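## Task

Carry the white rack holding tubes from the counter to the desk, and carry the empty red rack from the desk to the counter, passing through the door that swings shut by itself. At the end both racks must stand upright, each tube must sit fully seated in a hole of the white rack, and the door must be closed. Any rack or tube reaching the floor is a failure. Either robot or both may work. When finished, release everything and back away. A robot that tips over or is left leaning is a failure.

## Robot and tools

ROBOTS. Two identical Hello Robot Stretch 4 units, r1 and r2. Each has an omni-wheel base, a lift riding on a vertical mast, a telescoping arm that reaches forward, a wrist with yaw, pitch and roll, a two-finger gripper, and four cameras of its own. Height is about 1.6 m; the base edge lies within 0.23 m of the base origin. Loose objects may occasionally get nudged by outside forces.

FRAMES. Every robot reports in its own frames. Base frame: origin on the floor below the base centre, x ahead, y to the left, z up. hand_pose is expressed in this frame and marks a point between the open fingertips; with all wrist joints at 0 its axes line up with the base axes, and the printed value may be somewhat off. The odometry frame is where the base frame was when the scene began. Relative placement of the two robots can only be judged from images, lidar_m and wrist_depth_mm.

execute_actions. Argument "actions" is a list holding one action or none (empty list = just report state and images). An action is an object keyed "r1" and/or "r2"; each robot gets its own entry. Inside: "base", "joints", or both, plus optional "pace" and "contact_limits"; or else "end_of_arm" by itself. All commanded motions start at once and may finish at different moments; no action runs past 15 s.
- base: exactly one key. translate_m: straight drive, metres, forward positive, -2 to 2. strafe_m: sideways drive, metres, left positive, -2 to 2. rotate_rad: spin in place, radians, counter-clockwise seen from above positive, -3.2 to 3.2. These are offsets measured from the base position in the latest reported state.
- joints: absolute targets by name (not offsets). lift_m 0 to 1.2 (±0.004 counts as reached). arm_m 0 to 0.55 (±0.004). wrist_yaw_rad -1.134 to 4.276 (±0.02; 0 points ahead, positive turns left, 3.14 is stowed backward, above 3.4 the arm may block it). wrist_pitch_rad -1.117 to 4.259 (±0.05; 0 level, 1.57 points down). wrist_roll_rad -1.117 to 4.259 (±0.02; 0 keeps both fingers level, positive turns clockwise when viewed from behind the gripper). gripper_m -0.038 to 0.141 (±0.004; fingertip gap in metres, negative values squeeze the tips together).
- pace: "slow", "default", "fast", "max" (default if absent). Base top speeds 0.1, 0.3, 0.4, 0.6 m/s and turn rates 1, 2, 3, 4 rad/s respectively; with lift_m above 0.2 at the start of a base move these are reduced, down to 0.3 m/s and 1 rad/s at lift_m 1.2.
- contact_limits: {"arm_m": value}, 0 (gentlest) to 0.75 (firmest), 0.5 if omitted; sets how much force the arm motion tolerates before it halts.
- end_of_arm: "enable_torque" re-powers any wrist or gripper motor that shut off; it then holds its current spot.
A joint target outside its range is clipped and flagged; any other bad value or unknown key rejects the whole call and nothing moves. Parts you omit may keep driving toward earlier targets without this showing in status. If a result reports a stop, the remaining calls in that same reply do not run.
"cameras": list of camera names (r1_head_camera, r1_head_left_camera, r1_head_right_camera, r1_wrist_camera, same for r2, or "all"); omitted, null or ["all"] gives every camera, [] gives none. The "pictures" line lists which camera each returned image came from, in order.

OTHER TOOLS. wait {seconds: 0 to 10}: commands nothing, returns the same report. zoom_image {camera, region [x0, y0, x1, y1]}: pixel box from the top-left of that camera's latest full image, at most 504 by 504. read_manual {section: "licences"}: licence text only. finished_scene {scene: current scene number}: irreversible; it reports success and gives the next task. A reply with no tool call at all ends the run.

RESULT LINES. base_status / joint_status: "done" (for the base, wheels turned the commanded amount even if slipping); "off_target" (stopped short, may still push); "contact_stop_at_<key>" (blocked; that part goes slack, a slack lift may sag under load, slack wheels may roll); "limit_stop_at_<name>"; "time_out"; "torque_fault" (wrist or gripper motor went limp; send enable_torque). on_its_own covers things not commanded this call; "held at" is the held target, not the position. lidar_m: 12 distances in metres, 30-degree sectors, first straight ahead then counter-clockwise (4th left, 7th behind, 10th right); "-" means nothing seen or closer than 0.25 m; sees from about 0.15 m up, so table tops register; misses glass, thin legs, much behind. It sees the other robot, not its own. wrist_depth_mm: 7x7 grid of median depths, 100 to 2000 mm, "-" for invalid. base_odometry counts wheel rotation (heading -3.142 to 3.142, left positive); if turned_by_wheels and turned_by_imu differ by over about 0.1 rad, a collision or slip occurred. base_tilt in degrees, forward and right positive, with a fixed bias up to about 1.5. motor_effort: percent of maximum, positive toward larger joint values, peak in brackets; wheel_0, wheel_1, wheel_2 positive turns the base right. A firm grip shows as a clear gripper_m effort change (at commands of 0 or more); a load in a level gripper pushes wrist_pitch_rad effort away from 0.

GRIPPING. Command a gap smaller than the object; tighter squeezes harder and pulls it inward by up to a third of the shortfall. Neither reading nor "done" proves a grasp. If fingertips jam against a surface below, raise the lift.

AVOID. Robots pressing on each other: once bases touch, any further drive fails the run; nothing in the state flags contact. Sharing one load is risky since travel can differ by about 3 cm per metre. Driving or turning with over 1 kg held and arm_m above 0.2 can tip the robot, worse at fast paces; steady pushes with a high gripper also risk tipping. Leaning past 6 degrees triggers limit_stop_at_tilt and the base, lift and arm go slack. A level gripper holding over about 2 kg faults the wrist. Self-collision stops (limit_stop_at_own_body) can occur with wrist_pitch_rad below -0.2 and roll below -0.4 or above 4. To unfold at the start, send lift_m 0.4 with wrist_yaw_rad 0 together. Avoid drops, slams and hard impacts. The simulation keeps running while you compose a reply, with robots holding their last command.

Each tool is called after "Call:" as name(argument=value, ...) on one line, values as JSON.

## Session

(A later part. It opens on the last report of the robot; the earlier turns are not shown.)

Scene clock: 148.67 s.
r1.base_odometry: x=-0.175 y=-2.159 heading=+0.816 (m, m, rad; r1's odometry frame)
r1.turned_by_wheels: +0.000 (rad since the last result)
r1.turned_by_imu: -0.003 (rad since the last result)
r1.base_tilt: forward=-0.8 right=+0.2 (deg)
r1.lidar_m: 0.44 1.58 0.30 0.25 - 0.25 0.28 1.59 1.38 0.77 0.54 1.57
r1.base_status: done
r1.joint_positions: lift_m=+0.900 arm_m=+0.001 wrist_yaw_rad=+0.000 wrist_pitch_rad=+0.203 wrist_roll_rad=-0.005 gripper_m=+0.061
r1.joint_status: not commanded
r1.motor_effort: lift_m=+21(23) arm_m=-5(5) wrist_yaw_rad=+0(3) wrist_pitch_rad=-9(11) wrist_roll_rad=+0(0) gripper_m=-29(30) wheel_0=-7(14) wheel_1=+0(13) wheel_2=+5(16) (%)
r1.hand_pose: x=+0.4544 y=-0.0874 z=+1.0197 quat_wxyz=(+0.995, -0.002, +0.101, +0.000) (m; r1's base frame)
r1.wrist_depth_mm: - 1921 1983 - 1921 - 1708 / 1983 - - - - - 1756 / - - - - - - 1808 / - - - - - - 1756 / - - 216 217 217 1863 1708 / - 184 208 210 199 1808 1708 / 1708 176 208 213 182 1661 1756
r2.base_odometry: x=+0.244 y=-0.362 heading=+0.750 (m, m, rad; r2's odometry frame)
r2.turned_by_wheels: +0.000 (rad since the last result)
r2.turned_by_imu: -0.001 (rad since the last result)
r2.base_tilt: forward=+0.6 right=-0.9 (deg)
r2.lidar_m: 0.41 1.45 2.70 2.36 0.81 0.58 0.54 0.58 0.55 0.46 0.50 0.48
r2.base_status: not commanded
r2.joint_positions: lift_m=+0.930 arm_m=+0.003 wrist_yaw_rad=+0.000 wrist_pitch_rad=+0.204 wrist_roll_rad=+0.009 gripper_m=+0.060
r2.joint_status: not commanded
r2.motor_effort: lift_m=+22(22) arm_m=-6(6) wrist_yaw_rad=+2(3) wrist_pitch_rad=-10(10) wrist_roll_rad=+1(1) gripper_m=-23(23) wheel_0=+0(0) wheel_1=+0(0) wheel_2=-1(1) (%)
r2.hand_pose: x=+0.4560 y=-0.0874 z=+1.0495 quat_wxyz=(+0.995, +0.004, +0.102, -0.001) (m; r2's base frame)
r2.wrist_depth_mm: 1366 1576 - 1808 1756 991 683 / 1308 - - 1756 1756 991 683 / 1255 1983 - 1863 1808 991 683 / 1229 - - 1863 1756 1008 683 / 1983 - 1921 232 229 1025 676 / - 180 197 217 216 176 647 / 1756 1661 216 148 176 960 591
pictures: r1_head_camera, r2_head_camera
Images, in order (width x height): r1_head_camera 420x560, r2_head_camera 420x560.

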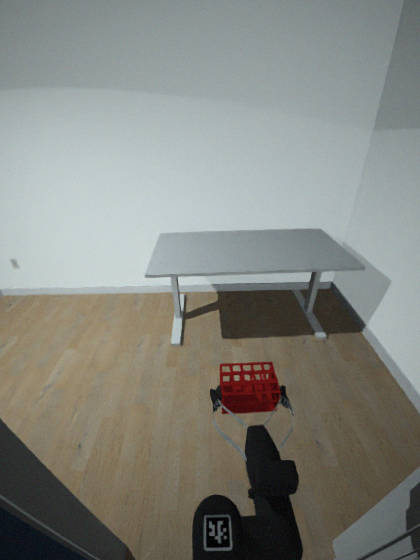

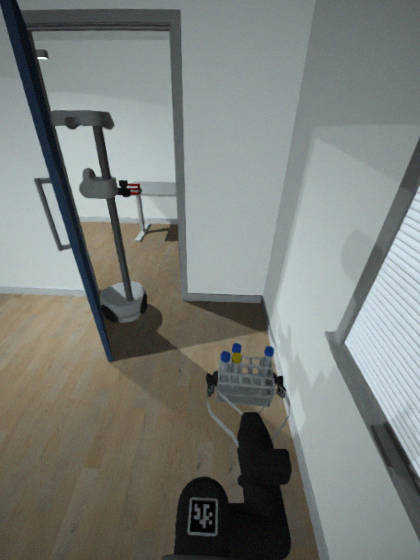

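Call:
execute_actions(actions=[{"r1":{"base":{"translate_m":-0.4},"pace":"slow"}}], cameras=[])

Call:
execute_actions(actions=[{"r1":{"base":{"rotate_rad":-3.1},"pace":"slow"}}], cameras=[])

Call:
execute_actions(actions=[{"r1":{"base":{"strafe_m":-0.4},"pace":"slow"}}], cameras=["r1_head_right_camera","r2_head_camera"])

Scene clock: 157.60 s.
r1.base_odometry: x=-0.449 y=-2.450 heading=+0.816 (m, m, rad; r1's odometry frame)
r1.turned_by_wheels: +0.000 (rad since the last result)
r1.turned_by_imu: -0.001 (rad since the last result)
r1.base_tilt: forward=-0.7 right=+0.2 (deg)
r1.lidar_m: 0.44 0.39 0.25 - - 0.25 2.01 1.26 1.38 1.30 0.84 0.76
r1.base_status: done
r1.joint_positions: lift_m=+0.900 arm_m=+0.001 wrist_yaw_rad=+0.000 wrist_pitch_rad=+0.203 wrist_roll_rad=-0.005 gripper_m=+0.061
r1.joint_status: not commanded
r1.motor_effort: lift_m=+22(21) arm_m=-5(5) wrist_yaw_rad=+0(0) wrist_pitch_rad=-11(10) wrist_roll_rad=+0(0) gripper_m=-28(29) wheel_0=-4(10) wheel_1=+0(6) wheel_2=+3(9) (%)
r1.hand_pose: x=+0.4544 y=-0.0874 z=+1.0197 quat_wxyz=(+0.995, -0.002, +0.101, +0.000) (m; r1's base frame)
r1.wrist_depth_mm: - - - - - - 1708 / - - - - - - 1808 / - - - - - - 1756 / - - - - - - 1756 / - - 216 218 217 - 1756 / - 184 207 210 199 - 1808 / 1756 175 209 213 182 1708 1661
r2.base_odometry: x=+0.244 y=-0.362 heading=+0.750 (m, m, rad; r2's odometry frame)
r2.turned_by_wheels: +0.000 (rad since the last result)
r2.turned_by_imu: -0.002 (rad since the last result)
r2.base_tilt: forward=+0.5 right=-0.8 (deg)
r2.lidar_m: 0.41 1.40 2.68 2.37 0.82 0.59 0.54 0.59 0.53 0.46 0.50 0.48
r2.base_status: not commanded
r2.joint_positions: lift_m=+0.930 arm_m=+0.003 wrist_yaw_rad=+0.000 wrist_pitch_rad=+0.204 wrist_roll_rad=+0.009 gripper_m=+0.060
r2.joint_status: not commanded
r2.motor_effort: lift_m=+22(22) arm_m=-6(6) wrist_yaw_rad=-1(1) wrist_pitch_rad=-10(9) wrist_roll_rad=+1(0) gripper_m=-23(23) wheel_0=+0(0) wheel_1=+0(0) wheel_2=-1(1) (%)
r2.hand_pose: x=+0.4560 y=-0.0874 z=+1.0495 quat_wxyz=(+0.995, +0.004, +0.102, -0.001) (m; r2's base frame)
r2.wrist_depth_mm: 1138 - - 1756 1708 991 683 / 1138 - - 1756 1708 991 661 / 1078 - - 1808 1808 1008 683 / 1430 - - 1863 1808 1008 683 / 1499 - 1983 230 229 1008 668 / 1464 181 196 216 216 176 634 / 1397 1464 216 148 176 976 603
pictures: none
No camera images: the call's "cameras" was empty. Leave "cameras" out to get every camera's image.

Scene clock: 162.00 s.
r1.base_odometry: x=-0.449 y=-2.450 heading=-2.284 (m, m, rad; r1's odometry frame)
r1.turned_by_wheels: -3.099 (rad since the last result)
r1.turned_by_imu: -3.144 (rad since the last result)
r1.base_tilt: forward=-0.7 right=+0.2 (deg)
r1.lidar_m: 0.44 1.26 1.35 1.31 0.82 0.77 1.94 0.36 0.25 - 0.26 0.25
r1.base_status: done
r1.joint_positions: lift_m=+0.900 arm_m=+0.001 wrist_yaw_rad=+0.000 wrist_pitch_rad=+0.203 wrist_roll_rad=-0.005 gripper_m=+0.061
r1.joint_status: not commanded
r1.motor_effort: lift_m=+21(21) arm_m=-4(5) wrist_yaw_rad=+0(1) wrist_pitch_rad=-9(10) wrist_roll_rad=+0(0) gripper_m=-28(30) wheel_0=+3(7) wheel_1=+0(7) wheel_2=+4(10) (%)
r1.hand_pose: x=+0.4543 y=-0.0874 z=+1.0197 quat_wxyz=(+0.995, -0.002, +0.101, +0.000) (m; r1's base frame)
r1.wrist_depth_mm: 1464 1708 1661 1661 1708 1661 1708 / 1308 1756 1661 1756 1756 1756 1661 / 1308 1808 1808 1708 1756 1808 1708 / 1863 1863 1808 1808 1863 1756 1863 / 1921 1921 216 218 217 1863 1863 / 1808 184 207 211 199 1921 1921 / 1576 176 209 213 181 1708 1756
r2.base_odometry: x=+0.244 y=-0.362 heading=+0.750 (m, m, rad; r2's odometry frame)
r2.turned_by_wheels: +0.000 (rad since the last result)
r2.turned_by_imu: -0.001 (rad since the last result)
r2.base_tilt: forward=+0.6 right=-0.8 (deg)
r2.lidar_m: 0.41 1.24 1.31 2.37 0.81 0.58 0.55 0.58 0.54 0.47 0.49 0.48
r2.base_status: not commanded
r2.joint_positions: lift_m=+0.930 arm_m=+0.003 wrist_yaw_rad=+0.000 wrist_pitch_rad=+0.204 wrist_roll_rad=+0.009 gripper_m=+0.060
r2.joint_status: not commanded
r2.motor_effort: lift_m=+21(22) arm_m=-6(6) wrist_yaw_rad=+0(0) wrist_pitch_rad=-10(9) wrist_roll_rad=+1(0) gripper_m=-24(24) wheel_0=+0(0) wheel_1=+0(0) wheel_2=-1(1) (%)
r2.hand_pose: x=+0.4560 y=-0.0874 z=+1.0495 quat_wxyz=(+0.995, +0.004, +0.102, -0.001) (m; r2's base frame)
r2.wrist_depth_mm: 1255 - - 1708 1618 991 683 / 1308 - - 1756 1708 991 676 / 1229 - - 1863 1808 991 683 / 1397 - - 1921 1756 1008 676 / 1430 - 1921 231 230 991 676 / 1430 180 196 217 216 176 654 / 1397 1499 216 148 176 976 603
pictures: none
No camera images: the call's "cameras" was empty. Leave "cameras" out to get every camera's image.

Scene clock: 167.13 s.
r1.base_odometry: x=-0.751 y=-2.189 heading=-2.284 (m, m, rad; r1's odometry frame)
r1.turned_by_wheels: +0.000 (rad since the last result)
r1.turned_by_imu: -0.059 (rad since the last result)
r1.base_tilt: forward=-0.7 right=+0.1 (deg)
r1.lidar_m: 0.44 1.41 1.38 1.48 0.90 0.94 1.99 0.28 0.25 - 0.25 0.27
r1.base_status: done
r1.joint_positions: lift_m=+0.900 arm_m=+0.001 wrist_yaw_rad=+0.000 wrist_pitch_rad=+0.203 wrist_roll_rad=-0.005 gripper_m=+0.061
r1.joint_status: not commanded
r1.motor_effort: lift_m=+21(22) arm_m=-4(4) wrist_yaw_rad=+1(13) wrist_pitch_rad=-11(10) wrist_roll_rad=+0(0) gripper_m=-27(30) wheel_0=+28(30) wheel_1=-27(26) wheel_2=+1(1) (%)
r1.hand_pose: x=+0.4543 y=-0.0874 z=+1.0198 quat_wxyz=(+0.995, -0.002, +0.101, +0.000) (m; r1's base frame)
r1.wrist_depth_mm: 1661 1661 1618 1661 1661 1708 1708 / 1661 1661 1708 1708 1661 1756 1808 / 1756 1708 1708 1808 1808 1756 1863 / 1808 1808 1808 1808 1808 1756 1921 / 1863 1756 216 218 217 1921 1983 / 1863 185 207 211 198 1863 - / 1618 176 208 213 182 1756 1808
r2.base_odometry: x=+0.244 y=-0.362 heading=+0.750 (m, m, rad; r2's odometry frame)
r2.turned_by_wheels: +0.000 (rad since the last result)
r2.turned_by_imu: -0.001 (rad since the last result)
r2.base_tilt: forward=+0.6 right=-0.8 (deg)
r2.lidar_m: 0.41 1.38 1.36 2.37 0.81 0.57 0.55 0.58 0.55 0.48 0.48 0.49
r2.base_status: not commanded
r2.joint_positions: lift_m=+0.930 arm_m=+0.003 wrist_yaw_rad=+0.000 wrist_pitch_rad=+0.204 wrist_roll_rad=+0.009 gripper_m=+0.060
r2.joint_status: not commanded
r2.motor_effort: lift_m=+21(22) arm_m=-6(6) wrist_yaw_rad=+0(1) wrist_pitch_rad=-10(11) wrist_roll_rad=+1(1) gripper_m=-22(24) wheel_0=+0(0) wheel_1=+0(0) wheel_2=-1(1) (%)
r2.hand_pose: x=+0.4560 y=-0.0874 z=+1.0495 quat_wxyz=(+0.995, +0.004, +0.102, -0.001) (m; r2's base frame)
r2.wrist_depth_mm: 1336 - - 1756 1708 1008 683 / 1618 - - 1808 1756 1008 661 / 1397 - - 1863 1808 1008 676 / 1618 - - 1808 1708 991 676 / 1661 - 1983 230 231 991 676 / 1499 180 196 217 216 176 640 / 1464 1756 216 148 176 960 603
pictures: r1_head_right_camera, r2_head_camera
Images, in order (width x height): r1_head_right_camera 420x672, r2_head_camera 420x560.

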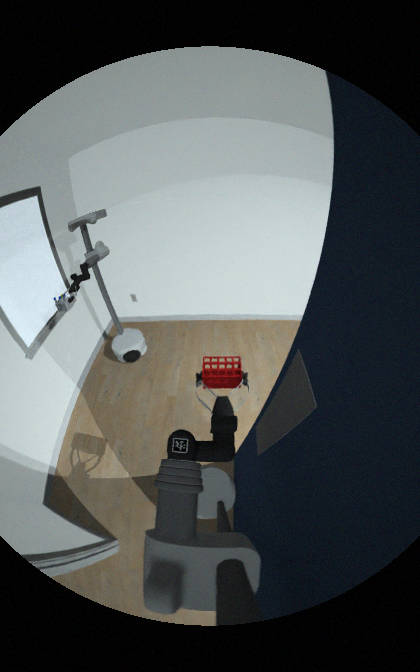

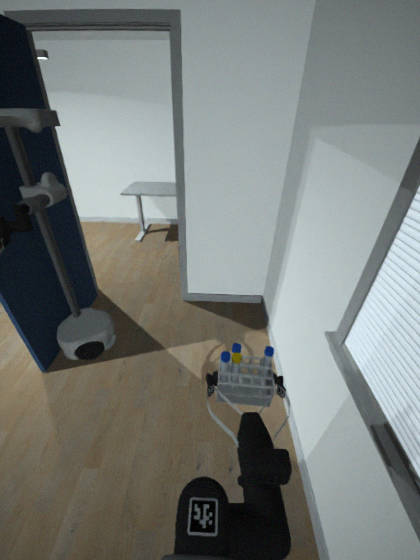

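Call:
execute_actions(actions=[{"r1":{"base":{"translate_m":0.2},"pace":"slow"},"r2":{"base":{"translate_m":1.0}}}], cameras=[])

Call:
execute_actions(actions=[{"r1":{"base":{"strafe_m":-0.05},"pace":"slow"}}], cameras=["r1_head_right_camera","r2_head_camera","r2_head_left_camera"])

Scene clock: 174.83 s.
r1.base_odometry: x=-0.881 y=-2.341 heading=-2.284 (m, m, rad; r1's odometry frame)
r1.turned_by_wheels: +0.000 (rad since the last result)
r1.turned_by_imu: -0.002 (rad since the last result)
r1.base_tilt: forward=-0.8 right=+0.2 (deg)
r1.lidar_m: 0.44 1.86 0.81 0.79 1.15 1.05 0.78 0.28 0.25 1.67 1.66 1.85
r1.base_status: done
r1.joint_positions: lift_m=+0.900 arm_m=+0.001 wrist_yaw_rad=+0.000 wrist_pitch_rad=+0.203 wrist_roll_rad=-0.005 gripper_m=+0.061
r1.joint_status: not commanded
r1.motor_effort: lift_m=+21(21) arm_m=-4(4) wrist_yaw_rad=+0(0) wrist_pitch_rad=-10(11) wrist_roll_rad=-1(0) gripper_m=-28(28) wheel_0=+4(26) wheel_1=+0(26) wheel_2=-3(11) (%)
r1.hand_pose: x=+0.4543 y=-0.0874 z=+1.0198 quat_wxyz=(+0.995, -0.002, +0.101, +0.000) (m; r1's base frame)
r1.wrist_depth_mm: 1430 1430 1499 1537 1537 1537 1537 / 1499 1499 1537 1537 1499 1576 1576 / 1499 1499 1499 1576 1576 1576 1576 / 1537 1576 1576 1537 1576 1618 1618 / 1618 1576 216 217 217 1661 1661 / 1661 185 208 210 198 1661 1708 / 1661 176 208 213 182 1708 1756
r2.base_odometry: x=+0.975 y=+0.319 heading=+0.750 (m, m, rad; r2's odometry frame)
r2.turned_by_wheels: +0.000 (rad since the last result)
r2.turned_by_imu: -0.003 (rad since the last result)
r2.base_tilt: forward=+0.5 right=-0.8 (deg)
r2.lidar_m: 0.43 1.05 0.82 0.78 1.04 1.64 1.54 0.67 0.51 0.49 0.52 0.47
r2.base_status: done
r2.joint_positions: lift_m=+0.930 arm_m=+0.003 wrist_yaw_rad=+0.000 wrist_pitch_rad=+0.204 wrist_roll_rad=+0.009 gripper_m=+0.060
r2.joint_status: not commanded
r2.motor_effort: lift_m=+21(22) arm_m=-6(6) wrist_yaw_rad=+1(1) wrist_pitch_rad=-10(10) wrist_roll_rad=+1(0) gripper_m=-22(23) wheel_0=+2(5) wheel_1=+1(5) wheel_2=-1(10) (%)
r2.hand_pose: x=+0.4560 y=-0.0874 z=+1.0495 quat_wxyz=(+0.995, +0.004, +0.102, +0.000) (m; r2's base frame)
r2.wrist_depth_mm: - - 788 759 759 750 661 / - - 778 778 778 759 634 / - - 820 809 809 788 647 / - - 854 820 820 820 654 / - - 878 215 231 831 647 / - 180 196 218 217 176 615 / 1808 1808 216 148 175 891 591
pictures: none
No camera images: the call's "cameras" was empty. Leave "cameras" out to get every camera's image.

Scene clock: 176.43 s.
r1.base_odometry: x=-0.918 y=-2.309 heading=-2.284 (m, m, rad; r1's odometry frame)
r1.turned_by_wheels: +0.000 (rad since the last result)
r1.turned_by_imu: +0.000 (rad since the last result)
r1.base_tilt: forward=-0.7 right=+0.2 (deg)
r1.lidar_m: 0.42 1.84 0.81 0.79 1.18 1.05 0.74 0.28 0.25 1.66 1.68 1.86
r1.base_status: done
r1.joint_positions: lift_m=+0.900 arm_m=+0.001 wrist_yaw_rad=+0.000 wrist_pitch_rad=+0.203 wrist_roll_rad=-0.005 gripper_m=+0.061
r1.joint_status: not commanded
r1.motor_effort: lift_m=+21(21) arm_m=-4(4) wrist_yaw_rad=+0(0) wrist_pitch_rad=-9(11) wrist_roll_rad=-1(0) gripper_m=-30(29) wheel_0=+27(28) wheel_1=-26(29) wheel_2=+0(5) (%)
r1.hand_pose: x=+0.4543 y=-0.0874 z=+1.0198 quat_wxyz=(+0.995, -0.002, +0.101, +0.000) (m; r1's base frame)
r1.wrist_depth_mm: 1464 1499 1499 1464 1464 1537 1499 / 1464 1499 1499 1537 1537 1576 1537 / 1499 1537 1576 1576 1576 1537 1576 / 1537 1576 1576 1661 1576 1661 1618 / 1618 1576 216 218 217 1661 1661 / 1576 185 208 210 198 1661 1708 / 1708 175 208 213 182 1756 1756
r2.base_odometry: x=+0.975 y=+0.319 heading=+0.750 (m, m, rad; r2's odometry frame)
r2.turned_by_wheels: +0.000 (rad since the last result)
r2.turned_by_imu: +0.000 (rad since the last result)
r2.base_tilt: forward=+0.4 right=-0.9 (deg)
r2.lidar_m: 0.41 1.06 0.81 0.80 1.04 1.64 1.55 0.69 0.51 0.48 0.52 0.47
r2.base_status: not commanded
r2.joint_positions: lift_m=+0.930 arm_m=+0.003 wrist_yaw_rad=+0.000 wrist_pitch_rad=+0.204 wrist_roll_rad=+0.009 gripper_m=+0.060
r2.joint_status: not commanded
r2.motor_effort: lift_m=+22(22) arm_m=-6(6) wrist_yaw_rad=+0(1) wrist_pitch_rad=-11(10) wrist_roll_rad=+0(1) gripper_m=-23(24) wheel_0=+1(1) wheel_1=+2(1) wheel_2=-1(1) (%)
r2.hand_pose: x=+0.4560 y=-0.0874 z=+1.0495 quat_wxyz=(+0.995, +0.004, +0.102, +0.000) (m; r2's base frame)
r2.wrist_depth_mm: - - 788 768 759 750 647 / - - 788 788 778 768 647 / - - 831 809 788 788 654 / - - 831 831 809 809 654 / - - 854 231 231 854 654 / - 180 196 217 216 175 634 / 1863 1808 216 148 176 866 591
pictures: r1_head_right_camera, r2_head_camera, r2_head_left_camera
Images, in order (width x height): r1_head_right_camera 420x672, r2_head_camera 420x560, r2_head_left_camera 420x672.

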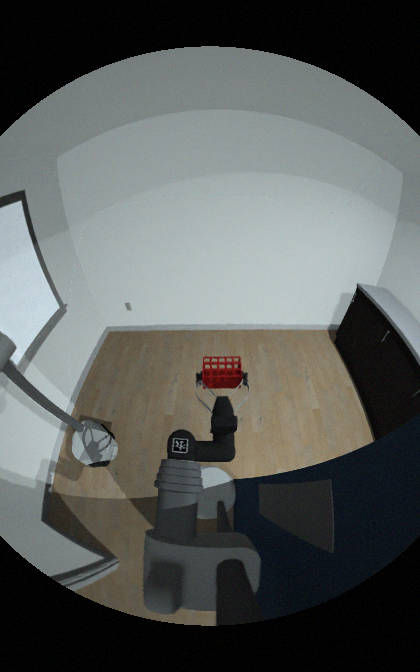

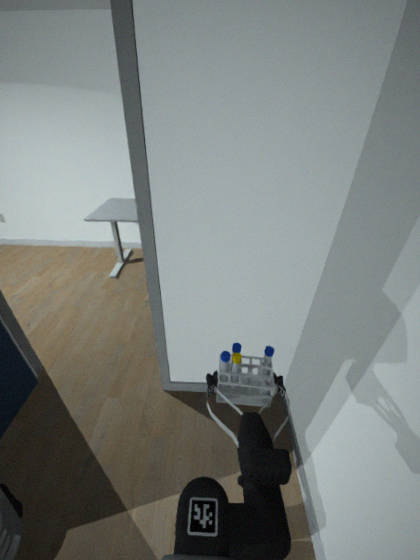

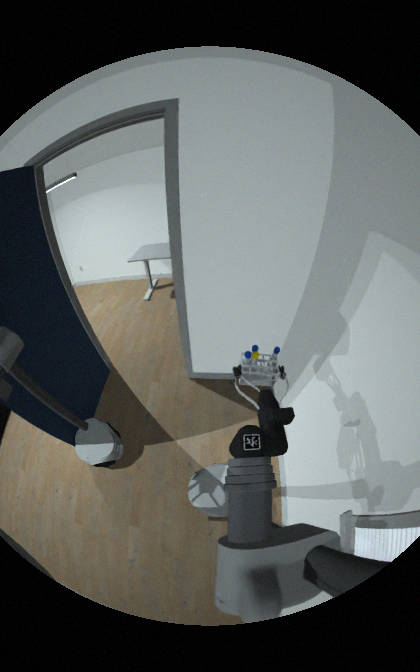

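Call:
execute_actions(actions=[{"r1":{"base":{"strafe_m":0.008},"pace":"slow"},"r2":{"base":{"strafe_m":0.2}}}], cameras=[])

Call:
execute_actions(actions=[{"r2":{"base":{"rotate_rad":0.4},"pace":"slow"}}], cameras=[])

Call:
execute_actions(actions=[{"r2":{"base":{"translate_m":0.35},"pace":"slow"}}], cameras=["r2_head_camera","r2_head_left_camera"])

Scene clock: 184.87 s.
r1.base_odometry: x=-0.912 y=-2.314 heading=-2.284 (m, m, rad; r1's odometry frame)
r1.turned_by_wheels: +0.000 (rad since the last result)
r1.turned_by_imu: -0.001 (rad since the last result)
r1.base_tilt: forward=-0.7 right=+0.1 (deg)
r1.lidar_m: 0.44 1.85 0.59 0.60 0.81 1.04 0.81 0.28 0.25 1.68 1.69 1.87
r1.base_status: done
r1.joint_positions: lift_m=+0.900 arm_m=+0.001 wrist_yaw_rad=+0.000 wrist_pitch_rad=+0.203 wrist_roll_rad=-0.005 gripper_m=+0.061
r1.joint_status: not commanded
r1.motor_effort: lift_m=+21(21) arm_m=-4(4) wrist_yaw_rad=+0(0) wrist_pitch_rad=-11(10) wrist_roll_rad=+0(1) gripper_m=-28(27) wheel_0=-1(26) wheel_1=-1(24) wheel_2=+0(2) (%)
r1.hand_pose: x=+0.4543 y=-0.0874 z=+1.0198 quat_wxyz=(+0.995, -0.002, +0.101, +0.000) (m; r1's base frame)
r1.wrist_depth_mm: 1430 1430 1464 1464 1499 1499 1537 / 1464 1464 1537 1499 1537 1537 1576 / 1537 1576 1537 1576 1576 1576 1576 / 1537 1537 1576 1618 1576 1661 1618 / 1618 1618 216 217 216 1661 1708 / 1618 184 208 210 198 1708 1756 / 1661 176 210 213 181 1708 1756
r2.base_odometry: x=+0.839 y=+0.466 heading=+0.750 (m, m, rad; r2's odometry frame)
r2.turned_by_wheels: +0.000 (rad since the last result)
r2.turned_by_imu: -0.002 (rad since the last result)
r2.base_tilt: forward=+0.6 right=-0.9 (deg)
r2.lidar_m: 0.41 1.40 0.60 0.59 0.81 1.62 1.56 1.00 0.70 0.69 0.71 0.46
r2.base_status: done
r2.joint_positions: lift_m=+0.930 arm_m=+0.003 wrist_yaw_rad=+0.000 wrist_pitch_rad=+0.204 wrist_roll_rad=+0.009 gripper_m=+0.060
r2.joint_status: not commanded
r2.motor_effort: lift_m=+21(22) arm_m=-6(6) wrist_yaw_rad=-1(2) wrist_pitch_rad=-10(11) wrist_roll_rad=+0(0) gripper_m=-22(24) wheel_0=+1(7) wheel_1=-1(8) wheel_2=+0(2) (%)
r2.hand_pose: x=+0.4560 y=-0.0874 z=+1.0495 quat_wxyz=(+0.995, +0.004, +0.102, +0.000) (m; r2's base frame)
r2.wrist_depth_mm: - - - 768 750 750 741 / - - - 778 788 768 759 / - - - 809 798 798 768 / - - - 820 809 809 798 / - - 854 231 231 842 820 / - 180 196 216 217 176 854 / 1863 1808 216 148 176 878 854
pictures: none
No camera images: the call's "cameras" was empty. Leave "cameras" out to get every camera's image.

Scene clock: 186.40 s.
r1.base_odometry: x=-0.912 y=-2.314 heading=-2.284 (m, m, rad; r1's odometry frame)
r1.turned_by_wheels: +0.000 (rad since the last result)
r1.turned_by_imu: +0.000 (rad since the last result)
r1.base_tilt: forward=-0.7 right=+0.1 (deg)
r1.lidar_m: 0.41 1.86 0.59 0.60 0.64 1.02 0.80 0.27 0.25 1.69 1.68 1.85
r1.base_status: not commanded
r1.joint_positions: lift_m=+0.900 arm_m=+0.001 wrist_yaw_rad=+0.000 wrist_pitch_rad=+0.203 wrist_roll_rad=-0.005 gripper_m=+0.061
r1.joint_status: not commanded
r1.motor_effort: lift_m=+21(21) arm_m=-4(4) wrist_yaw_rad=+0(1) wrist_pitch_rad=-10(10) wrist_roll_rad=+1(0) gripper_m=-29(26) wheel_0=-1(1) wheel_1=-1(1) wheel_2=+0(0) (%)
r1.hand_pose: x=+0.4543 y=-0.0874 z=+1.0198 quat_wxyz=(+0.995, -0.002, +0.101, +0.000) (m; r1's base frame)
r1.wrist_depth_mm: 1464 1464 1537 1499 1464 1537 1537 / 1464 1464 1499 1576 1499 1537 1576 / 1499 1537 1576 1576 1537 1576 1618 / 1576 1576 1576 1537 1618 1618 1661 / 1576 1618 216 218 217 1708 1708 / 1661 185 208 209 199 1708 1756 / 1661 176 208 213 182 1661 1808
r2.base_odometry: x=+0.839 y=+0.466 heading=+1.149 (m, m, rad; r2's odometry frame)
r2.turned_by_wheels: +0.399 (rad since the last result)
r2.turned_by_imu: +0.395 (rad since the last result)
r2.base_tilt: forward=+0.6 right=-0.8 (deg)
r2.lidar_m: 0.41 0.64 0.59 0.75 1.70 1.55 1.18 0.74 0.69 0.71 0.89 0.47
r2.base_status: done
r2.joint_positions: lift_m=+0.930 arm_m=+0.003 wrist_yaw_rad=+0.000 wrist_pitch_rad=+0.204 wrist_roll_rad=+0.009 gripper_m=+0.060
r2.joint_status: not commanded
r2.motor_effort: lift_m=+22(22) arm_m=-6(6) wrist_yaw_rad=+0(3) wrist_pitch_rad=-10(10) wrist_roll_rad=+0(1) gripper_m=-23(23) wheel_0=-2(5) wheel_1=-2(4) wheel_2=-2(7) (%)
r2.hand_pose: x=+0.4560 y=-0.0874 z=+1.0495 quat_wxyz=(+0.995, +0.004, +0.102, +0.000) (m; r2's base frame)
r2.wrist_depth_mm: 866 1138 - - - 668 627 / 891 1118 - - - 699 640 / 904 1118 - - - 707 647 / 917 1138 - - - 723 668 / 917 1138 - 231 231 741 683 / 931 181 196 217 216 175 691 / 917 1160 216 148 177 778 691
pictures: none
No camera images: the call's "cameras" was empty. Leave "cameras" out to get every camera's image.

Scene clock: 191.17 s.
r1.base_odometry: x=-0.912 y=-2.314 heading=-2.284 (m, m, rad; r1's odometry frame)
r1.turned_by_wheels: +0.000 (rad since the last result)
r1.turned_by_imu: -0.001 (rad since the last result)
r1.base_tilt: forward=-0.7 right=+0.2 (deg)
r1.lidar_m: 0.43 1.85 1.49 0.45 0.46 0.67 0.80 0.28 0.25 1.69 1.67 1.87
r1.base_status: not commanded
r1.joint_positions: lift_m=+0.900 arm_m=+0.001 wrist_yaw_rad=+0.000 wrist_pitch_rad=+0.203 wrist_roll_rad=-0.005 gripper_m=+0.061
r1.joint_status: not commanded
r1.motor_effort: lift_m=+21(21) arm_m=-4(4) wrist_yaw_rad=+0(0) wrist_pitch_rad=-9(11) wrist_roll_rad=+0(0) gripper_m=-31(28) wheel_0=-1(1) wheel_1=-1(1) wheel_2=+0(0) (%)
r1.hand_pose: x=+0.4543 y=-0.0874 z=+1.0198 quat_wxyz=(+0.995, -0.002, +0.101, +0.000) (m; r1's base frame)
r1.wrist_depth_mm: 1430 1430 1464 1464 1499 1499 1537 / 1499 1464 1499 1537 1537 1537 1576 / 1537 1499 1576 1537 1537 1661 1576 / 1576 1576 1576 1576 1576 1618 1618 / 1618 1576 216 218 217 1708 1708 / 1618 184 208 210 199 1708 1756 / 1661 176 208 213 182 1708 1756
r2.base_odometry: x=+0.982 y=+0.785 heading=+1.150 (m, m, rad; r2's odometry frame)
r2.turned_by_wheels: +0.000 (rad since the last result)
r2.turned_by_imu: -0.001 (rad since the last result)
r2.base_tilt: forward=+0.6 right=-0.8 (deg)
r2.lidar_m: 0.43 0.92 0.44 0.44 0.81 1.87 1.39 0.92 0.82 0.82 0.75 0.48
r2.base_status: done
r2.joint_positions: lift_m=+0.930 arm_m=+0.003 wrist_yaw_rad=+0.000 wrist_pitch_rad=+0.204 wrist_roll_rad=+0.009 gripper_m=+0.060
r2.joint_status: not commanded
r2.motor_effort: lift_m=+21(22) arm_m=-6(6) wrist_yaw_rad=-1(1) wrist_pitch_rad=-11(10) wrist_roll_rad=+0(1) gripper_m=-22(22) wheel_0=+3(6) wheel_1=+2(5) wheel_2=-3(5) (%)
r2.hand_pose: x=+0.4560 y=-0.0874 z=+1.0495 quat_wxyz=(+0.995, +0.004, +0.102, +0.000) (m; r2's base frame)
r2.wrist_depth_mm: 788 - - - - - 355 / 798 - - - - - 364 / 820 - - - - - 377 / 788 - - - - 1808 382 / 798 - - 232 229 1708 394 / 798 180 196 217 217 176 402 / 798 1756 216 148 177 455 410
pictures: r2_head_camera, r2_head_left_camera
Images, in order (width x height): r2_head_camera 420x560, r2_head_left_camera 420x672.

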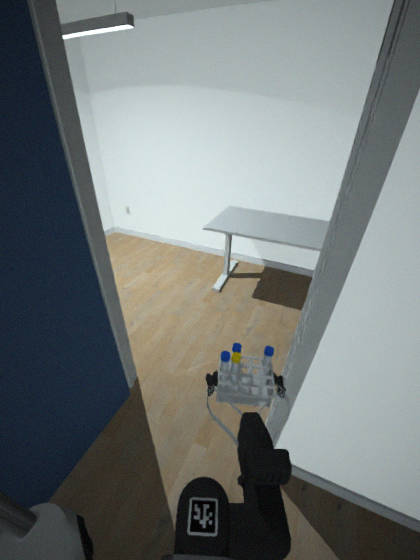

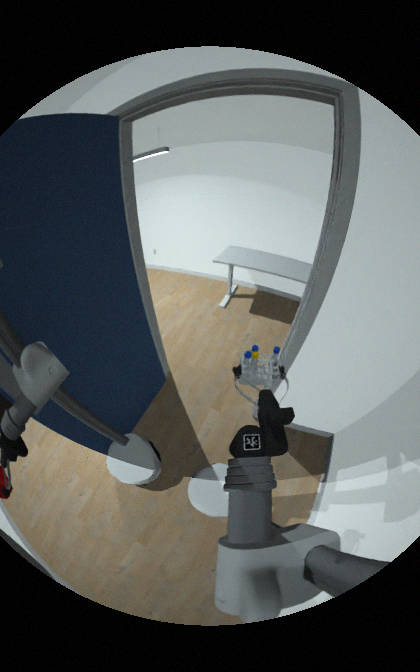

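Call:
execute_actions(actions=[{"r2":{"base":{"translate_m":0.4},"pace":"slow"}}], cameras=["r2_head_left_camera"])

Scene clock: 198.80 s.
r1.base_odometry: x=-0.912 y=-2.314 heading=-2.284 (m, m, rad; r1's odometry frame)
r1.turned_by_wheels: +0.000 (rad since the last result)
r1.turned_by_imu: -0.002 (rad since the last result)
r1.base_tilt: forward=-0.7 right=+0.1 (deg)
r1.lidar_m: 0.45 1.85 1.53 1.48 0.47 0.48 0.82 0.29 0.25 1.68 1.67 1.85
r1.base_status: not commanded
r1.joint_positions: lift_m=+0.900 arm_m=+0.001 wrist_yaw_rad=+0.000 wrist_pitch_rad=+0.203 wrist_roll_rad=-0.005 gripper_m=+0.061
r1.joint_status: not commanded
r1.motor_effort: lift_m=+21(21) arm_m=-4(4) wrist_yaw_rad=+0(0) wrist_pitch_rad=-10(11) wrist_roll_rad=+0(0) gripper_m=-29(28) wheel_0=-1(1) wheel_1=-1(1) wheel_2=+0(0) (%)
r1.hand_pose: x=+0.4543 y=-0.0874 z=+1.0198 quat_wxyz=(+0.995, -0.002, +0.101, +0.000) (m; r1's base frame)
r1.wrist_depth_mm: 1464 1464 1464 1499 1464 1464 1537 / 1464 1464 1464 1499 1499 1537 1537 / 1499 1464 1576 1576 1576 1576 1576 / 1499 1576 1618 1576 1576 1576 1708 / 1618 1576 216 218 217 1708 1661 / 1618 185 208 211 198 1708 1708 / 1618 176 208 214 182 1708 1808
r2.base_odometry: x=+1.146 y=+1.150 heading=+1.150 (m, m, rad; r2's odometry frame)
r2.turned_by_wheels: +0.000 (rad since the last result)
r2.turned_by_imu: -0.002 (rad since the last result)
r2.base_tilt: forward=+0.5 right=-0.8 (deg)
r2.lidar_m: 0.42 0.76 0.68 0.46 0.44 2.24 1.63 1.07 0.98 0.58 0.37 0.39
r2.base_status: done
r2.joint_positions: lift_m=+0.930 arm_m=+0.003 wrist_yaw_rad=+0.000 wrist_pitch_rad=+0.204 wrist_roll_rad=+0.009 gripper_m=+0.060
r2.joint_status: not commanded
r2.motor_effort: lift_m=+22(21) arm_m=-6(6) wrist_yaw_rad=+1(0) wrist_pitch_rad=-11(11) wrist_roll_rad=+1(1) gripper_m=-23(23) wheel_0=+2(5) wheel_1=+3(0) wheel_2=-2(8) (%)
r2.hand_pose: x=+0.4560 y=-0.0874 z=+1.0495 quat_wxyz=(+0.995, +0.004, +0.102, +0.000) (m; r2's base frame)
r2.wrist_depth_mm: - - - - - 1921 1808 / - - - - - 1983 1808 / - - - - - 1983 1863 / - - - - - - 1921 / - - - 231 231 1661 1430 / - 181 196 217 216 176 1983 / 1808 1808 216 148 177 1756 1708
pictures: r2_head_left_camera
Images, in order (width x height): r2_head_left_camera 420x672.

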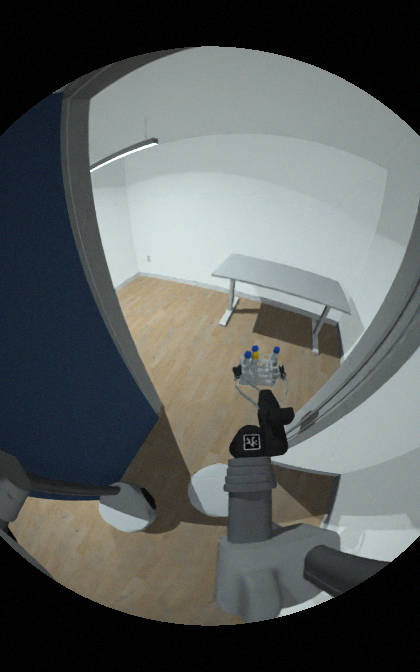

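Call:
execute_actions(actions=[{"r2":{"base":{"translate_m":0.25},"pace":"slow"}}], cameras=[])

Call:
execute_actions(actions=[{"r2":{"base":{"rotate_rad":-0.38},"pace":"slow"}}], cameras=["r2_head_left_camera"])

Scene clock: 205.23 s.
r1.base_odometry: x=-0.912 y=-2.314 heading=-2.284 (m, m, rad; r1's odometry frame)
r1.turned_by_wheels: +0.000 (rad since the last result)
r1.turned_by_imu: -0.001 (rad since the last result)
r1.base_tilt: forward=-0.7 right=+0.2 (deg)
r1.lidar_m: 0.43 1.84 1.51 1.48 0.79 0.58 0.83 0.28 0.25 1.68 1.66 1.87
r1.base_status: not commanded
r1.joint_positions: lift_m=+0.900 arm_m=+0.001 wrist_yaw_rad=+0.000 wrist_pitch_rad=+0.203 wrist_roll_rad=-0.005 gripper_m=+0.061
r1.joint_status: not commanded
r1.motor_effort: lift_m=+21(21) arm_m=-4(4) wrist_yaw_rad=+0(1) wrist_pitch_rad=-11(10) wrist_roll_rad=+0(0) gripper_m=-29(31) wheel_0=-1(1) wheel_1=-1(1) wheel_2=+0(0) (%)
r1.hand_pose: x=+0.4543 y=-0.0874 z=+1.0198 quat_wxyz=(+0.995, -0.002, +0.101, +0.000) (m; r1's base frame)
r1.wrist_depth_mm: 1430 1464 1464 1499 1499 1499 1430 / 1464 1499 1499 1537 1499 1537 1537 / 1537 1537 1537 1576 1537 1576 1576 / 1576 1537 1576 1576 1618 1661 1661 / 1576 1618 216 218 217 1576 1661 / 1618 185 208 209 198 1756 1756 / 1708 175 208 214 181 1708 1708
r2.base_odometry: x=+1.248 y=+1.378 heading=+1.150 (m, m, rad; r2's odometry frame)
r2.turned_by_wheels: +0.000 (rad since the last result)
r2.turned_by_imu: -0.001 (rad since the last result)
r2.base_tilt: forward=+0.6 right=-0.8 (deg)
r2.lidar_m: 0.41 2.82 0.58 0.61 0.58 0.61 1.81 1.17 1.04 0.26 0.29 0.46
r2.base_status: done
r2.joint_positions: lift_m=+0.930 arm_m=+0.003 wrist_yaw_rad=+0.000 wrist_pitch_rad=+0.204 wrist_roll_rad=+0.009 gripper_m=+0.060
r2.joint_status: not commanded
r2.motor_effort: lift_m=+21(21) arm_m=-6(6) wrist_yaw_rad=+1(1) wrist_pitch_rad=-10(10) wrist_roll_rad=+0(0) gripper_m=-23(23) wheel_0=+3(4) wheel_1=+2(5) wheel_2=-3(7) (%)
r2.hand_pose: x=+0.4560 y=-0.0874 z=+1.0495 quat_wxyz=(+0.995, +0.004, +0.102, +0.000) (m; r2's base frame)
r2.wrist_depth_mm: - - - - 1921 1708 1618 / - - - - 1983 1756 1661 / - - - - - 1863 1708 / - - - - - 1808 1708 / - - - 231 231 1308 1281 / - 181 197 217 216 175 1808 / 1756 1808 216 148 176 1863 1756
pictures: none
No camera images: the call's "cameras" was empty. Leave "cameras" out to get every camera's image.

Scene clock: 206.73 s.
r1.base_odometry: x=-0.912 y=-2.314 heading=-2.284 (m, m, rad; r1's odometry frame)
r1.turned_by_wheels: +0.000 (rad since the last result)
r1.turned_by_imu: +0.000 (rad since the last result)
r1.base_tilt: forward=-0.7 right=+0.1 (deg)
r1.lidar_m: 0.44 1.86 1.52 1.48 0.75 0.60 0.79 0.28 0.25 1.68 1.67 1.88
r1.base_status: not commanded
r1.joint_positions: lift_m=+0.900 arm_m=+0.001 wrist_yaw_rad=+0.000 wrist_pitch_rad=+0.203 wrist_roll_rad=-0.005 gripper_m=+0.061
r1.joint_status: not commanded
r1.motor_effort: lift_m=+21(21) arm_m=-4(4) wrist_yaw_rad=+1(0) wrist_pitch_rad=-10(11) wrist_roll_rad=+0(0) gripper_m=-27(29) wheel_0=-1(1) wheel_1=-1(1) wheel_2=+0(0) (%)
r1.hand_pose: x=+0.4543 y=-0.0874 z=+1.0198 quat_wxyz=(+0.995, -0.002, +0.101, +0.000) (m; r1's base frame)
r1.wrist_depth_mm: 1499 1499 1499 1537 1499 1537 1537 / 1464 1499 1499 1537 1537 1537 1618 / 1499 1537 1537 1537 1576 1537 1576 / 1537 1576 1576 1618 1618 1618 1618 / 1576 1618 216 218 217 1661 1756 / 1618 184 208 209 199 1661 1708 / 1661 176 209 214 182 1708 1708
r2.base_odometry: x=+1.248 y=+1.378 heading=+0.770 (m, m, rad; r2's odometry frame)
r2.turned_by_wheels: -0.380 (rad since the last result)
r2.turned_by_imu: -0.376 (rad since the last result)
r2.base_tilt: forward=+0.6 right=-0.9 (deg)
r2.lidar_m: 0.40 1.46 0.65 0.58 0.61 0.59 2.48 1.54 1.09 0.47 0.26 0.46
r2.base_status: done
r2.joint_positions: lift_m=+0.930 arm_m=+0.003 wrist_yaw_rad=+0.000 wrist_pitch_rad=+0.204 wrist_roll_rad=+0.009 gripper_m=+0.060
r2.joint_status: not commanded
r2.motor_effort: lift_m=+22(22) arm_m=-6(6) wrist_yaw_rad=+1(0) wrist_pitch_rad=-10(10) wrist_roll_rad=+1(0) gripper_m=-22(23) wheel_0=+2(4) wheel_1=+1(5) wheel_2=+2(8) (%)
r2.hand_pose: x=+0.4560 y=-0.0874 z=+1.0495 quat_wxyz=(+0.995, +0.004, +0.102, +0.000) (m; r2's base frame)
r2.wrist_depth_mm: - - 1921 1921 1983 1921 1576 / - - 1983 1983 - 1983 1537 / - - - - - - 1537 / - - - - - - 1537 / - - 1336 231 230 1430 1537 / - 181 197 217 217 175 1537 / 1863 1808 215 148 176 1808 1464
pictures: r2_head_left_camera
Images, in order (width x height): r2_head_left_camera 420x672.

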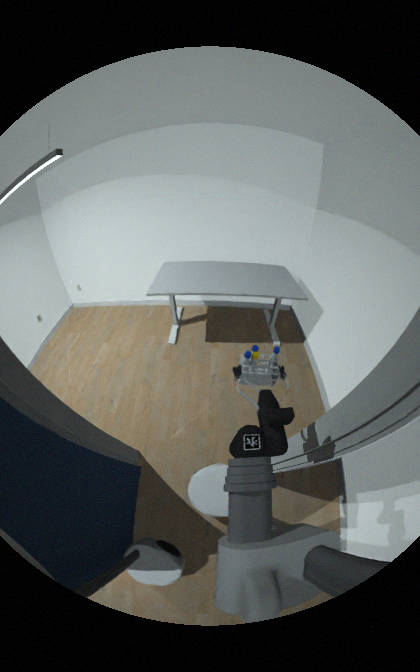

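Doorway is wider on the left; strafe then go.

Call:
execute_actions(actions=[{"r2":{"base":{"strafe_m":0.15},"pace":"slow"}}], cameras=[])

Call:
execute_actions(actions=[{"r2":{"base":{"translate_m":1.0},"joints":{"lift_m":0.75}}}], cameras=[])

Call:
execute_actions(actions=[{"r2":{"joints":{"arm_m":0.3},"pace":"slow"},"r1":{"base":{"strafe_m":0.75},"pace":"slow"}}], cameras=["r2_head_camera","r1_head_right_camera"])

Scene clock: 213.77 s.
r1.base_odometry: x=-0.912 y=-2.314 heading=-2.284 (m, m, rad; r1's odometry frame)
r1.turned_by_wheels: +0.000 (rad since the last result)
r1.turned_by_imu: -0.002 (rad since the last result)
r1.base_tilt: forward=-0.8 right=+0.2 (deg)
r1.lidar_m: 0.43 1.84 1.51 1.48 1.15 0.54 0.56 0.28 0.25 1.67 1.68 1.86
r1.base_status: not commanded
r1.joint_positions: lift_m=+0.900 arm_m=+0.001 wrist_yaw_rad=+0.000 wrist_pitch_rad=+0.203 wrist_roll_rad=-0.005 gripper_m=+0.061
r1.joint_status: not commanded
r1.motor_effort: lift_m=+21(21) arm_m=-4(4) wrist_yaw_rad=+0(0) wrist_pitch_rad=-10(10) wrist_roll_rad=+0(0) gripper_m=-29(29) wheel_0=-1(1) wheel_1=-1(1) wheel_2=+0(0) (%)
r1.hand_pose: x=+0.4543 y=-0.0874 z=+1.0198 quat_wxyz=(+0.995, -0.002, +0.101, +0.000) (m; r1's base frame)
r1.wrist_depth_mm: 1464 1464 1499 1499 1537 1537 1464 / 1464 1537 1537 1499 1537 1576 1576 / 1537 1499 1537 1576 1537 1537 1576 / 1537 1618 1576 1576 1537 1618 1618 / 1576 1576 216 219 217 1661 1708 / 1618 185 208 209 198 1708 1708 / 1618 176 209 213 182 1708 1756
r2.base_odometry: x=+1.143 y=+1.485 heading=+0.770 (m, m, rad; r2's odometry frame)
r2.turned_by_wheels: +0.000 (rad since the last result)
r2.turned_by_imu: -0.002 (rad since the last result)
r2.base_tilt: forward=+0.5 right=-0.9 (deg)
r2.lidar_m: 0.40 1.47 0.49 0.44 0.47 0.51 0.55 1.71 1.27 0.43 0.42 0.48
r2.base_status: done
r2.joint_positions: lift_m=+0.930 arm_m=+0.003 wrist_yaw_rad=+0.000 wrist_pitch_rad=+0.204 wrist_roll_rad=+0.009 gripper_m=+0.060
r2.joint_status: not commanded
r2.motor_effort: lift_m=+22(21) arm_m=-6(6) wrist_yaw_rad=+0(1) wrist_pitch_rad=-10(11) wrist_roll_rad=+1(0) gripper_m=-23(24) wheel_0=-1(6) wheel_1=+2(7) wheel_2=+0(1) (%)
r2.hand_pose: x=+0.4560 y=-0.0874 z=+1.0495 quat_wxyz=(+0.995, +0.004, +0.102, +0.000) (m; r2's base frame)
r2.wrist_depth_mm: - - - 1983 1983 1921 1808 / - - - 1983 1983 1921 1756 / - - - - 1983 1921 1756 / - - - - - - 1756 / - - 1336 230 231 1499 1661 / - 180 196 216 216 175 1756 / 1808 1808 217 148 176 1808 1618
pictures: none
No camera images: the call's "cameras" was empty. Leave "cameras" out to get every camera's image.

Scene clock: 218.57 s.
r1.base_odometry: x=-0.912 y=-2.314 heading=-2.284 (m, m, rad; r1's odometry frame)
r1.turned_by_wheels: +0.000 (rad since the last result)
r1.turned_by_imu: -0.001 (rad since the last result)
r1.base_tilt: forward=-0.8 right=+0.2 (deg)
r1.lidar_m: 0.44 1.83 1.51 1.49 1.17 1.04 0.80 0.27 0.25 1.68 1.67 1.87
r1.base_status: not commanded
r1.joint_positions: lift_m=+0.900 arm_m=+0.001 wrist_yaw_rad=+0.000 wrist_pitch_rad=+0.203 wrist_roll_rad=-0.005 gripper_m=+0.061
r1.joint_status: not commanded
r1.motor_effort: lift_m=+21(21) arm_m=-4(5) wrist_yaw_rad=+0(0) wrist_pitch_rad=-11(10) wrist_roll_rad=+0(1) gripper_m=-27(28) wheel_0=-1(1) wheel_1=-1(1) wheel_2=+0(0) (%)
r1.hand_pose: x=+0.4543 y=-0.0874 z=+1.0198 quat_wxyz=(+0.995, -0.002, +0.101, +0.000) (m; r1's base frame)
r1.wrist_depth_mm: 1464 1464 1464 1464 1537 1499 1499 / 1464 1464 1499 1537 1576 1537 1618 / 1499 1499 1499 1576 1537 1576 1576 / 1618 1576 1576 1576 1661 1618 1576 / 1618 1618 216 218 217 1661 1618 / 1618 183 208 210 199 1708 1708 / 1618 176 208 214 181 1756 1708
r2.base_odometry: x=+1.861 y=+2.182 heading=+0.771 (m, m, rad; r2's odometry frame)
r2.turned_by_wheels: +0.000 (rad since the last result)
r2.turned_by_imu: -0.002 (rad since the last result)
r2.base_tilt: forward=+0.5 right=-0.9 (deg)
r2.lidar_m: 0.41 0.44 0.59 2.50 1.06 0.87 1.48 0.86 1.06 1.20 0.64 0.45
r2.base_status: done
r2.joint_positions: lift_m=+0.750 arm_m=+0.003 wrist_yaw_rad=+0.000 wrist_pitch_rad=+0.204 wrist_roll_rad=+0.009 gripper_m=+0.060
r2.joint_status: all done
r2.motor_effort: lift_m=+13(18) arm_m=-6(6) wrist_yaw_rad=-2(1) wrist_pitch_rad=-10(11) wrist_roll_rad=+1(1) gripper_m=-23(23) wheel_0=+0(5) wheel_1=+2(9) wheel_2=+1(8) (%)
r2.hand_pose: x=+0.4560 y=-0.0874 z=+0.8702 quat_wxyz=(+0.995, +0.004, +0.102, +0.000) (m; r2's base frame)
r2.wrist_depth_mm: 1025 991 991 960 960 960 931 / 1060 1025 1008 1008 991 976 946 / 1098 1078 1042 1025 1042 991 976 / 1118 1098 1060 1060 1042 1008 1008 / 741 759 634 216 231 750 750 / 500 181 197 217 216 175 496 / 389 377 216 148 176 379 373
pictures: none
No camera images: the call's "cameras" was empty. Leave "cameras" out to get every camera's image.

Scene clock: 227.20 s.
r1.base_odometry: x=-0.345 y=-2.805 heading=-2.284 (m, m, rad; r1's odometry frame)
r1.turned_by_wheels: +0.000 (rad since the last result)
r1.turned_by_imu: -0.002 (rad since the last result)
r1.base_tilt: forward=-0.7 right=+0.2 (deg)
r1.lidar_m: 0.45 1.03 0.75 0.73 0.76 0.86 0.75 0.85 1.14 2.36 2.44 1.88
r1.base_status: done
r1.joint_positions: lift_m=+0.900 arm_m=+0.001 wrist_yaw_rad=+0.000 wrist_pitch_rad=+0.203 wrist_roll_rad=-0.005 gripper_m=+0.061
r1.joint_status: not commanded
r1.motor_effort: lift_m=+21(21) arm_m=-4(4) wrist_yaw_rad=+0(0) wrist_pitch_rad=-10(10) wrist_roll_rad=+0(0) gripper_m=-28(31) wheel_0=-3(4) wheel_1=+0(6) wheel_2=-1(2) (%)
r1.hand_pose: x=+0.4543 y=-0.0874 z=+1.0198 quat_wxyz=(+0.995, -0.002, +0.101, +0.000) (m; r1's base frame)
r1.wrist_depth_mm: 1308 1430 1464 1464 1464 1464 1499 / 1281 1499 1499 1537 1499 1576 1537 / 1308 1537 1537 1537 1618 1618 1576 / 1308 1576 1537 1576 1661 1618 1618 / 1281 1618 216 217 216 1618 1708 / 1255 185 208 211 199 1661 1708 / 1138 176 208 213 182 1708 1756
r2.base_odometry: x=+1.861 y=+2.182 heading=+0.771 (m, m, rad; r2's odometry frame)
r2.turned_by_wheels: +0.000 (rad since the last result)
r2.turned_by_imu: -0.002 (rad since the last result)
r2.base_tilt: forward=+0.6 right=-0.9 (deg)
r2.lidar_m: 0.44 0.44 0.61 2.51 1.07 0.85 0.80 0.82 1.07 1.20 0.66 0.44
r2.base_status: not commanded
r2.joint_positions: lift_m=+0.750 arm_m=+0.299 wrist_yaw_rad=+0.000 wrist_pitch_rad=+0.204 wrist_roll_rad=+0.009 gripper_m=+0.060
r2.joint_status: all done
r2.motor_effort: lift_m=+13(13) arm_m=+6(9) wrist_yaw_rad=+0(2) wrist_pitch_rad=-10(10) wrist_roll_rad=+1(1) gripper_m=-24(24) wheel_0=+0(0) wheel_1=+2(2) wheel_2=+1(0) (%)
r2.hand_pose: x=+0.7523 y=-0.0874 z=+0.8702 quat_wxyz=(+0.995, +0.004, +0.102, +0.000) (m; r2's base frame)
r2.wrist_depth_mm: 723 715 715 691 676 676 661 / 741 741 732 707 707 683 668 / 778 759 741 741 715 715 699 / 788 778 750 741 732 732 715 / 809 778 634 230 230 741 732 / 496 181 197 216 216 175 492 / 384 375 216 148 176 375 368
pictures: r1_head_right_camera, r2_head_camera
Images, in order (width x height): r1_head_right_camera 420x672, r2_head_camera 420x560.

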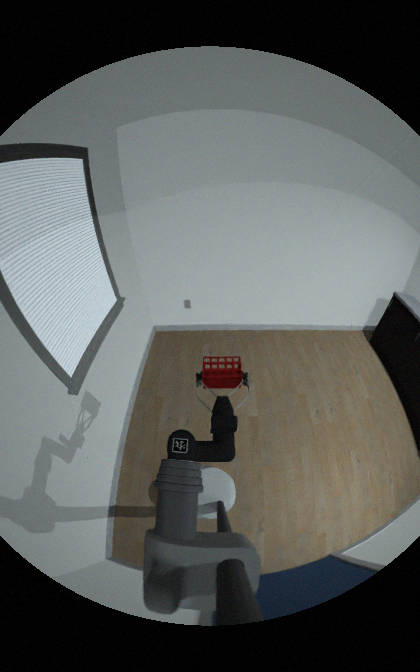

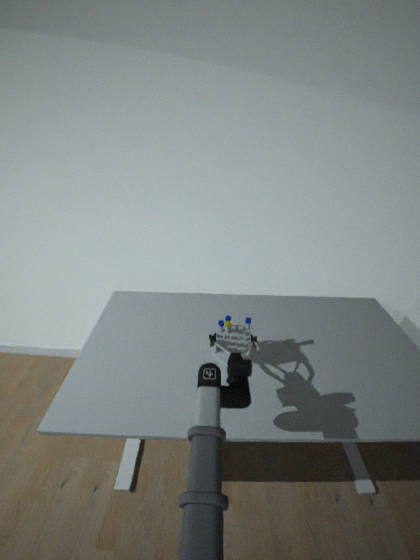

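Call:
execute_actions(actions=[{"r2":{"joints":{"lift_m":0.663},"pace":"slow"},"r1":{"base":{"translate_m":0.55},"joints":{"lift_m":0.93}}}], cameras=[])

Call:
execute_actions(actions=[{"r1":{"base":{"rotate_rad":-1.49},"pace":"slow"}}], cameras=["r1_head_camera","r2_wrist_camera"])

Scene clock: 234.73 s.
r1.base_odometry: x=-0.705 y=-3.221 heading=-2.284 (m, m, rad; r1's odometry frame)
r1.turned_by_wheels: +0.000 (rad since the last result)
r1.turned_by_imu: -0.002 (rad since the last result)
r1.base_tilt: forward=-0.7 right=+0.2 (deg)
r1.lidar_m: 0.44 1.02 0.74 0.70 0.77 1.06 1.35 1.41 1.92 2.33 1.78 1.30
r1.base_status: done
r1.joint_positions: lift_m=+0.930 arm_m=+0.001 wrist_yaw_rad=+0.000 wrist_pitch_rad=+0.203 wrist_roll_rad=-0.005 gripper_m=+0.061
r1.joint_status: all done
r1.motor_effort: lift_m=+23(25) arm_m=-4(4) wrist_yaw_rad=+0(1) wrist_pitch_rad=-10(10) wrist_roll_rad=+0(0) gripper_m=-30(29) wheel_0=+0(5) wheel_1=+0(3) wheel_2=+0(8) (%)
r1.hand_pose: x=+0.4543 y=-0.0874 z=+1.0496 quat_wxyz=(+0.995, -0.002, +0.101, +0.000) (m; r1's base frame)
r1.wrist_depth_mm: 917 931 946 946 960 976 991 / 960 976 960 976 991 991 1008 / 960 991 991 1025 1008 1042 1025 / 1008 1008 991 1008 1042 1060 1060 / 1008 1042 216 217 217 1060 1060 / 1060 185 208 210 199 1078 1118 / 1078 176 208 213 182 1118 1118
r2.base_odometry: x=+1.861 y=+2.182 heading=+0.771 (m, m, rad; r2's odometry frame)
r2.turned_by_wheels: +0.000 (rad since the last result)
r2.turned_by_imu: -0.001 (rad since the last result)
r2.base_tilt: forward=+0.6 right=-0.9 (deg)
r2.lidar_m: 0.43 0.43 0.62 2.50 1.02 0.85 0.80 0.85 1.08 1.20 0.66 0.46
r2.base_status: not commanded
r2.joint_positions: lift_m=+0.663 arm_m=+0.299 wrist_yaw_rad=+0.000 wrist_pitch_rad=+0.204 wrist_roll_rad=+0.009 gripper_m=+0.060
r2.joint_status: all done
r2.motor_effort: lift_m=+13(13) arm_m=+6(6) wrist_yaw_rad=+0(0) wrist_pitch_rad=-9(10) wrist_roll_rad=+0(1) gripper_m=-22(22) wheel_0=+0(0) wheel_1=+2(2) wheel_2=+1(1) (%)
r2.hand_pose: x=+0.7523 y=-0.0874 z=+0.7833 quat_wxyz=(+0.995, +0.004, +0.102, +0.000) (m; r2's base frame)
r2.wrist_depth_mm: 723 715 699 691 683 676 668 / 741 732 715 715 707 691 676 / 768 759 741 732 715 707 699 / 788 778 741 732 723 723 715 / 469 477 407 231 231 477 477 / 317 181 196 216 216 175 322 / 249 242 216 148 176 243 228
pictures: none
No camera images: the call's "cameras" was empty. Leave "cameras" out to get every camera's image.

Scene clock: 237.50 s.
r1.base_odometry: x=-0.705 y=-3.221 heading=+2.509 (m, m, rad; r1's odometry frame)
r1.turned_by_wheels: -1.490 (rad since the last result)
r1.turned_by_imu: -1.512 (rad since the last result)
r1.base_tilt: forward=-0.8 right=+0.2 (deg)
r1.lidar_m: 0.42 1.65 1.25 1.23 0.98 0.72 0.70 0.79 1.15 1.29 1.44 2.09
r1.base_status: done
r1.joint_positions: lift_m=+0.930 arm_m=+0.001 wrist_yaw_rad=+0.000 wrist_pitch_rad=+0.203 wrist_roll_rad=-0.005 gripper_m=+0.061
r1.joint_status: not commanded
r1.motor_effort: lift_m=+23(23) arm_m=-4(4) wrist_yaw_rad=+1(0) wrist_pitch_rad=-10(10) wrist_roll_rad=-1(0) gripper_m=-29(28) wheel_0=+1(6) wheel_1=+0(4) wheel_2=+1(7) (%)
r1.hand_pose: x=+0.4542 y=-0.0874 z=+1.0497 quat_wxyz=(+0.995, -0.002, +0.101, +0.000) (m; r1's base frame)
r1.wrist_depth_mm: 1863 - - - - - - / 1808 - - - - - 1983 / 1808 - - - - - - / 1756 - - - - - - / 1808 - 216 217 217 - - / 1756 184 208 209 198 - - / 1576 176 208 215 182 1756 1808
r2.base_odometry: x=+1.861 y=+2.182 heading=+0.771 (m, m, rad; r2's odometry frame)
r2.turned_by_wheels: +0.000 (rad since the last result)
r2.turned_by_imu: -0.001 (rad since the last result)
r2.base_tilt: forward=+0.6 right=-1.0 (deg)
r2.lidar_m: 0.43 0.46 0.61 2.51 1.06 0.86 0.81 0.83 1.07 1.21 0.66 0.46
r2.base_status: not commanded
r2.joint_positions: lift_m=+0.663 arm_m=+0.299 wrist_yaw_rad=+0.000 wrist_pitch_rad=+0.204 wrist_roll_rad=+0.009 gripper_m=+0.060
r2.joint_status: not commanded
r2.motor_effort: lift_m=+12(12) arm_m=+6(6) wrist_yaw_rad=+0(1) wrist_pitch_rad=-10(9) wrist_roll_rad=+0(1) gripper_m=-23(24) wheel_0=+0(0) wheel_1=+2(2) wheel_2=+1(0) (%)
r2.hand_pose: x=+0.7523 y=-0.0874 z=+0.7833 quat_wxyz=(+0.995, +0.004, +0.102, +0.000) (m; r2's base frame)
r2.wrist_depth_mm: 732 707 707 691 683 668 668 / 750 741 723 715 699 691 676 / 768 750 750 732 723 707 707 / 788 768 768 750 732 723 715 / 473 480 407 231 230 480 477 / 317 181 196 217 216 175 320 / 249 241 215 148 176 242 227
pictures: r1_head_camera, r2_wrist_camera
Images, in order (width x height): r1_head_camera 420x560, r2_wrist_camera 616x392.

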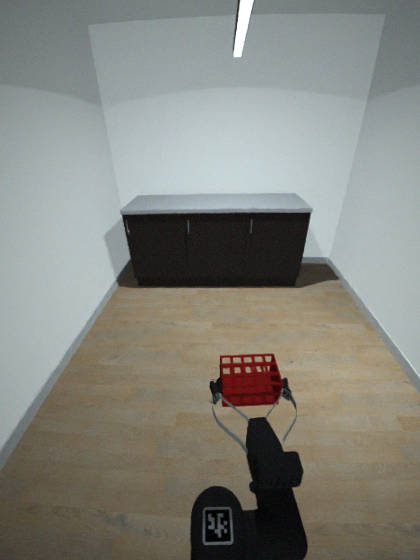

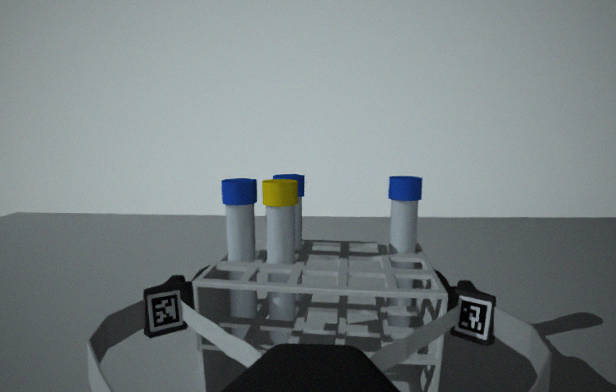

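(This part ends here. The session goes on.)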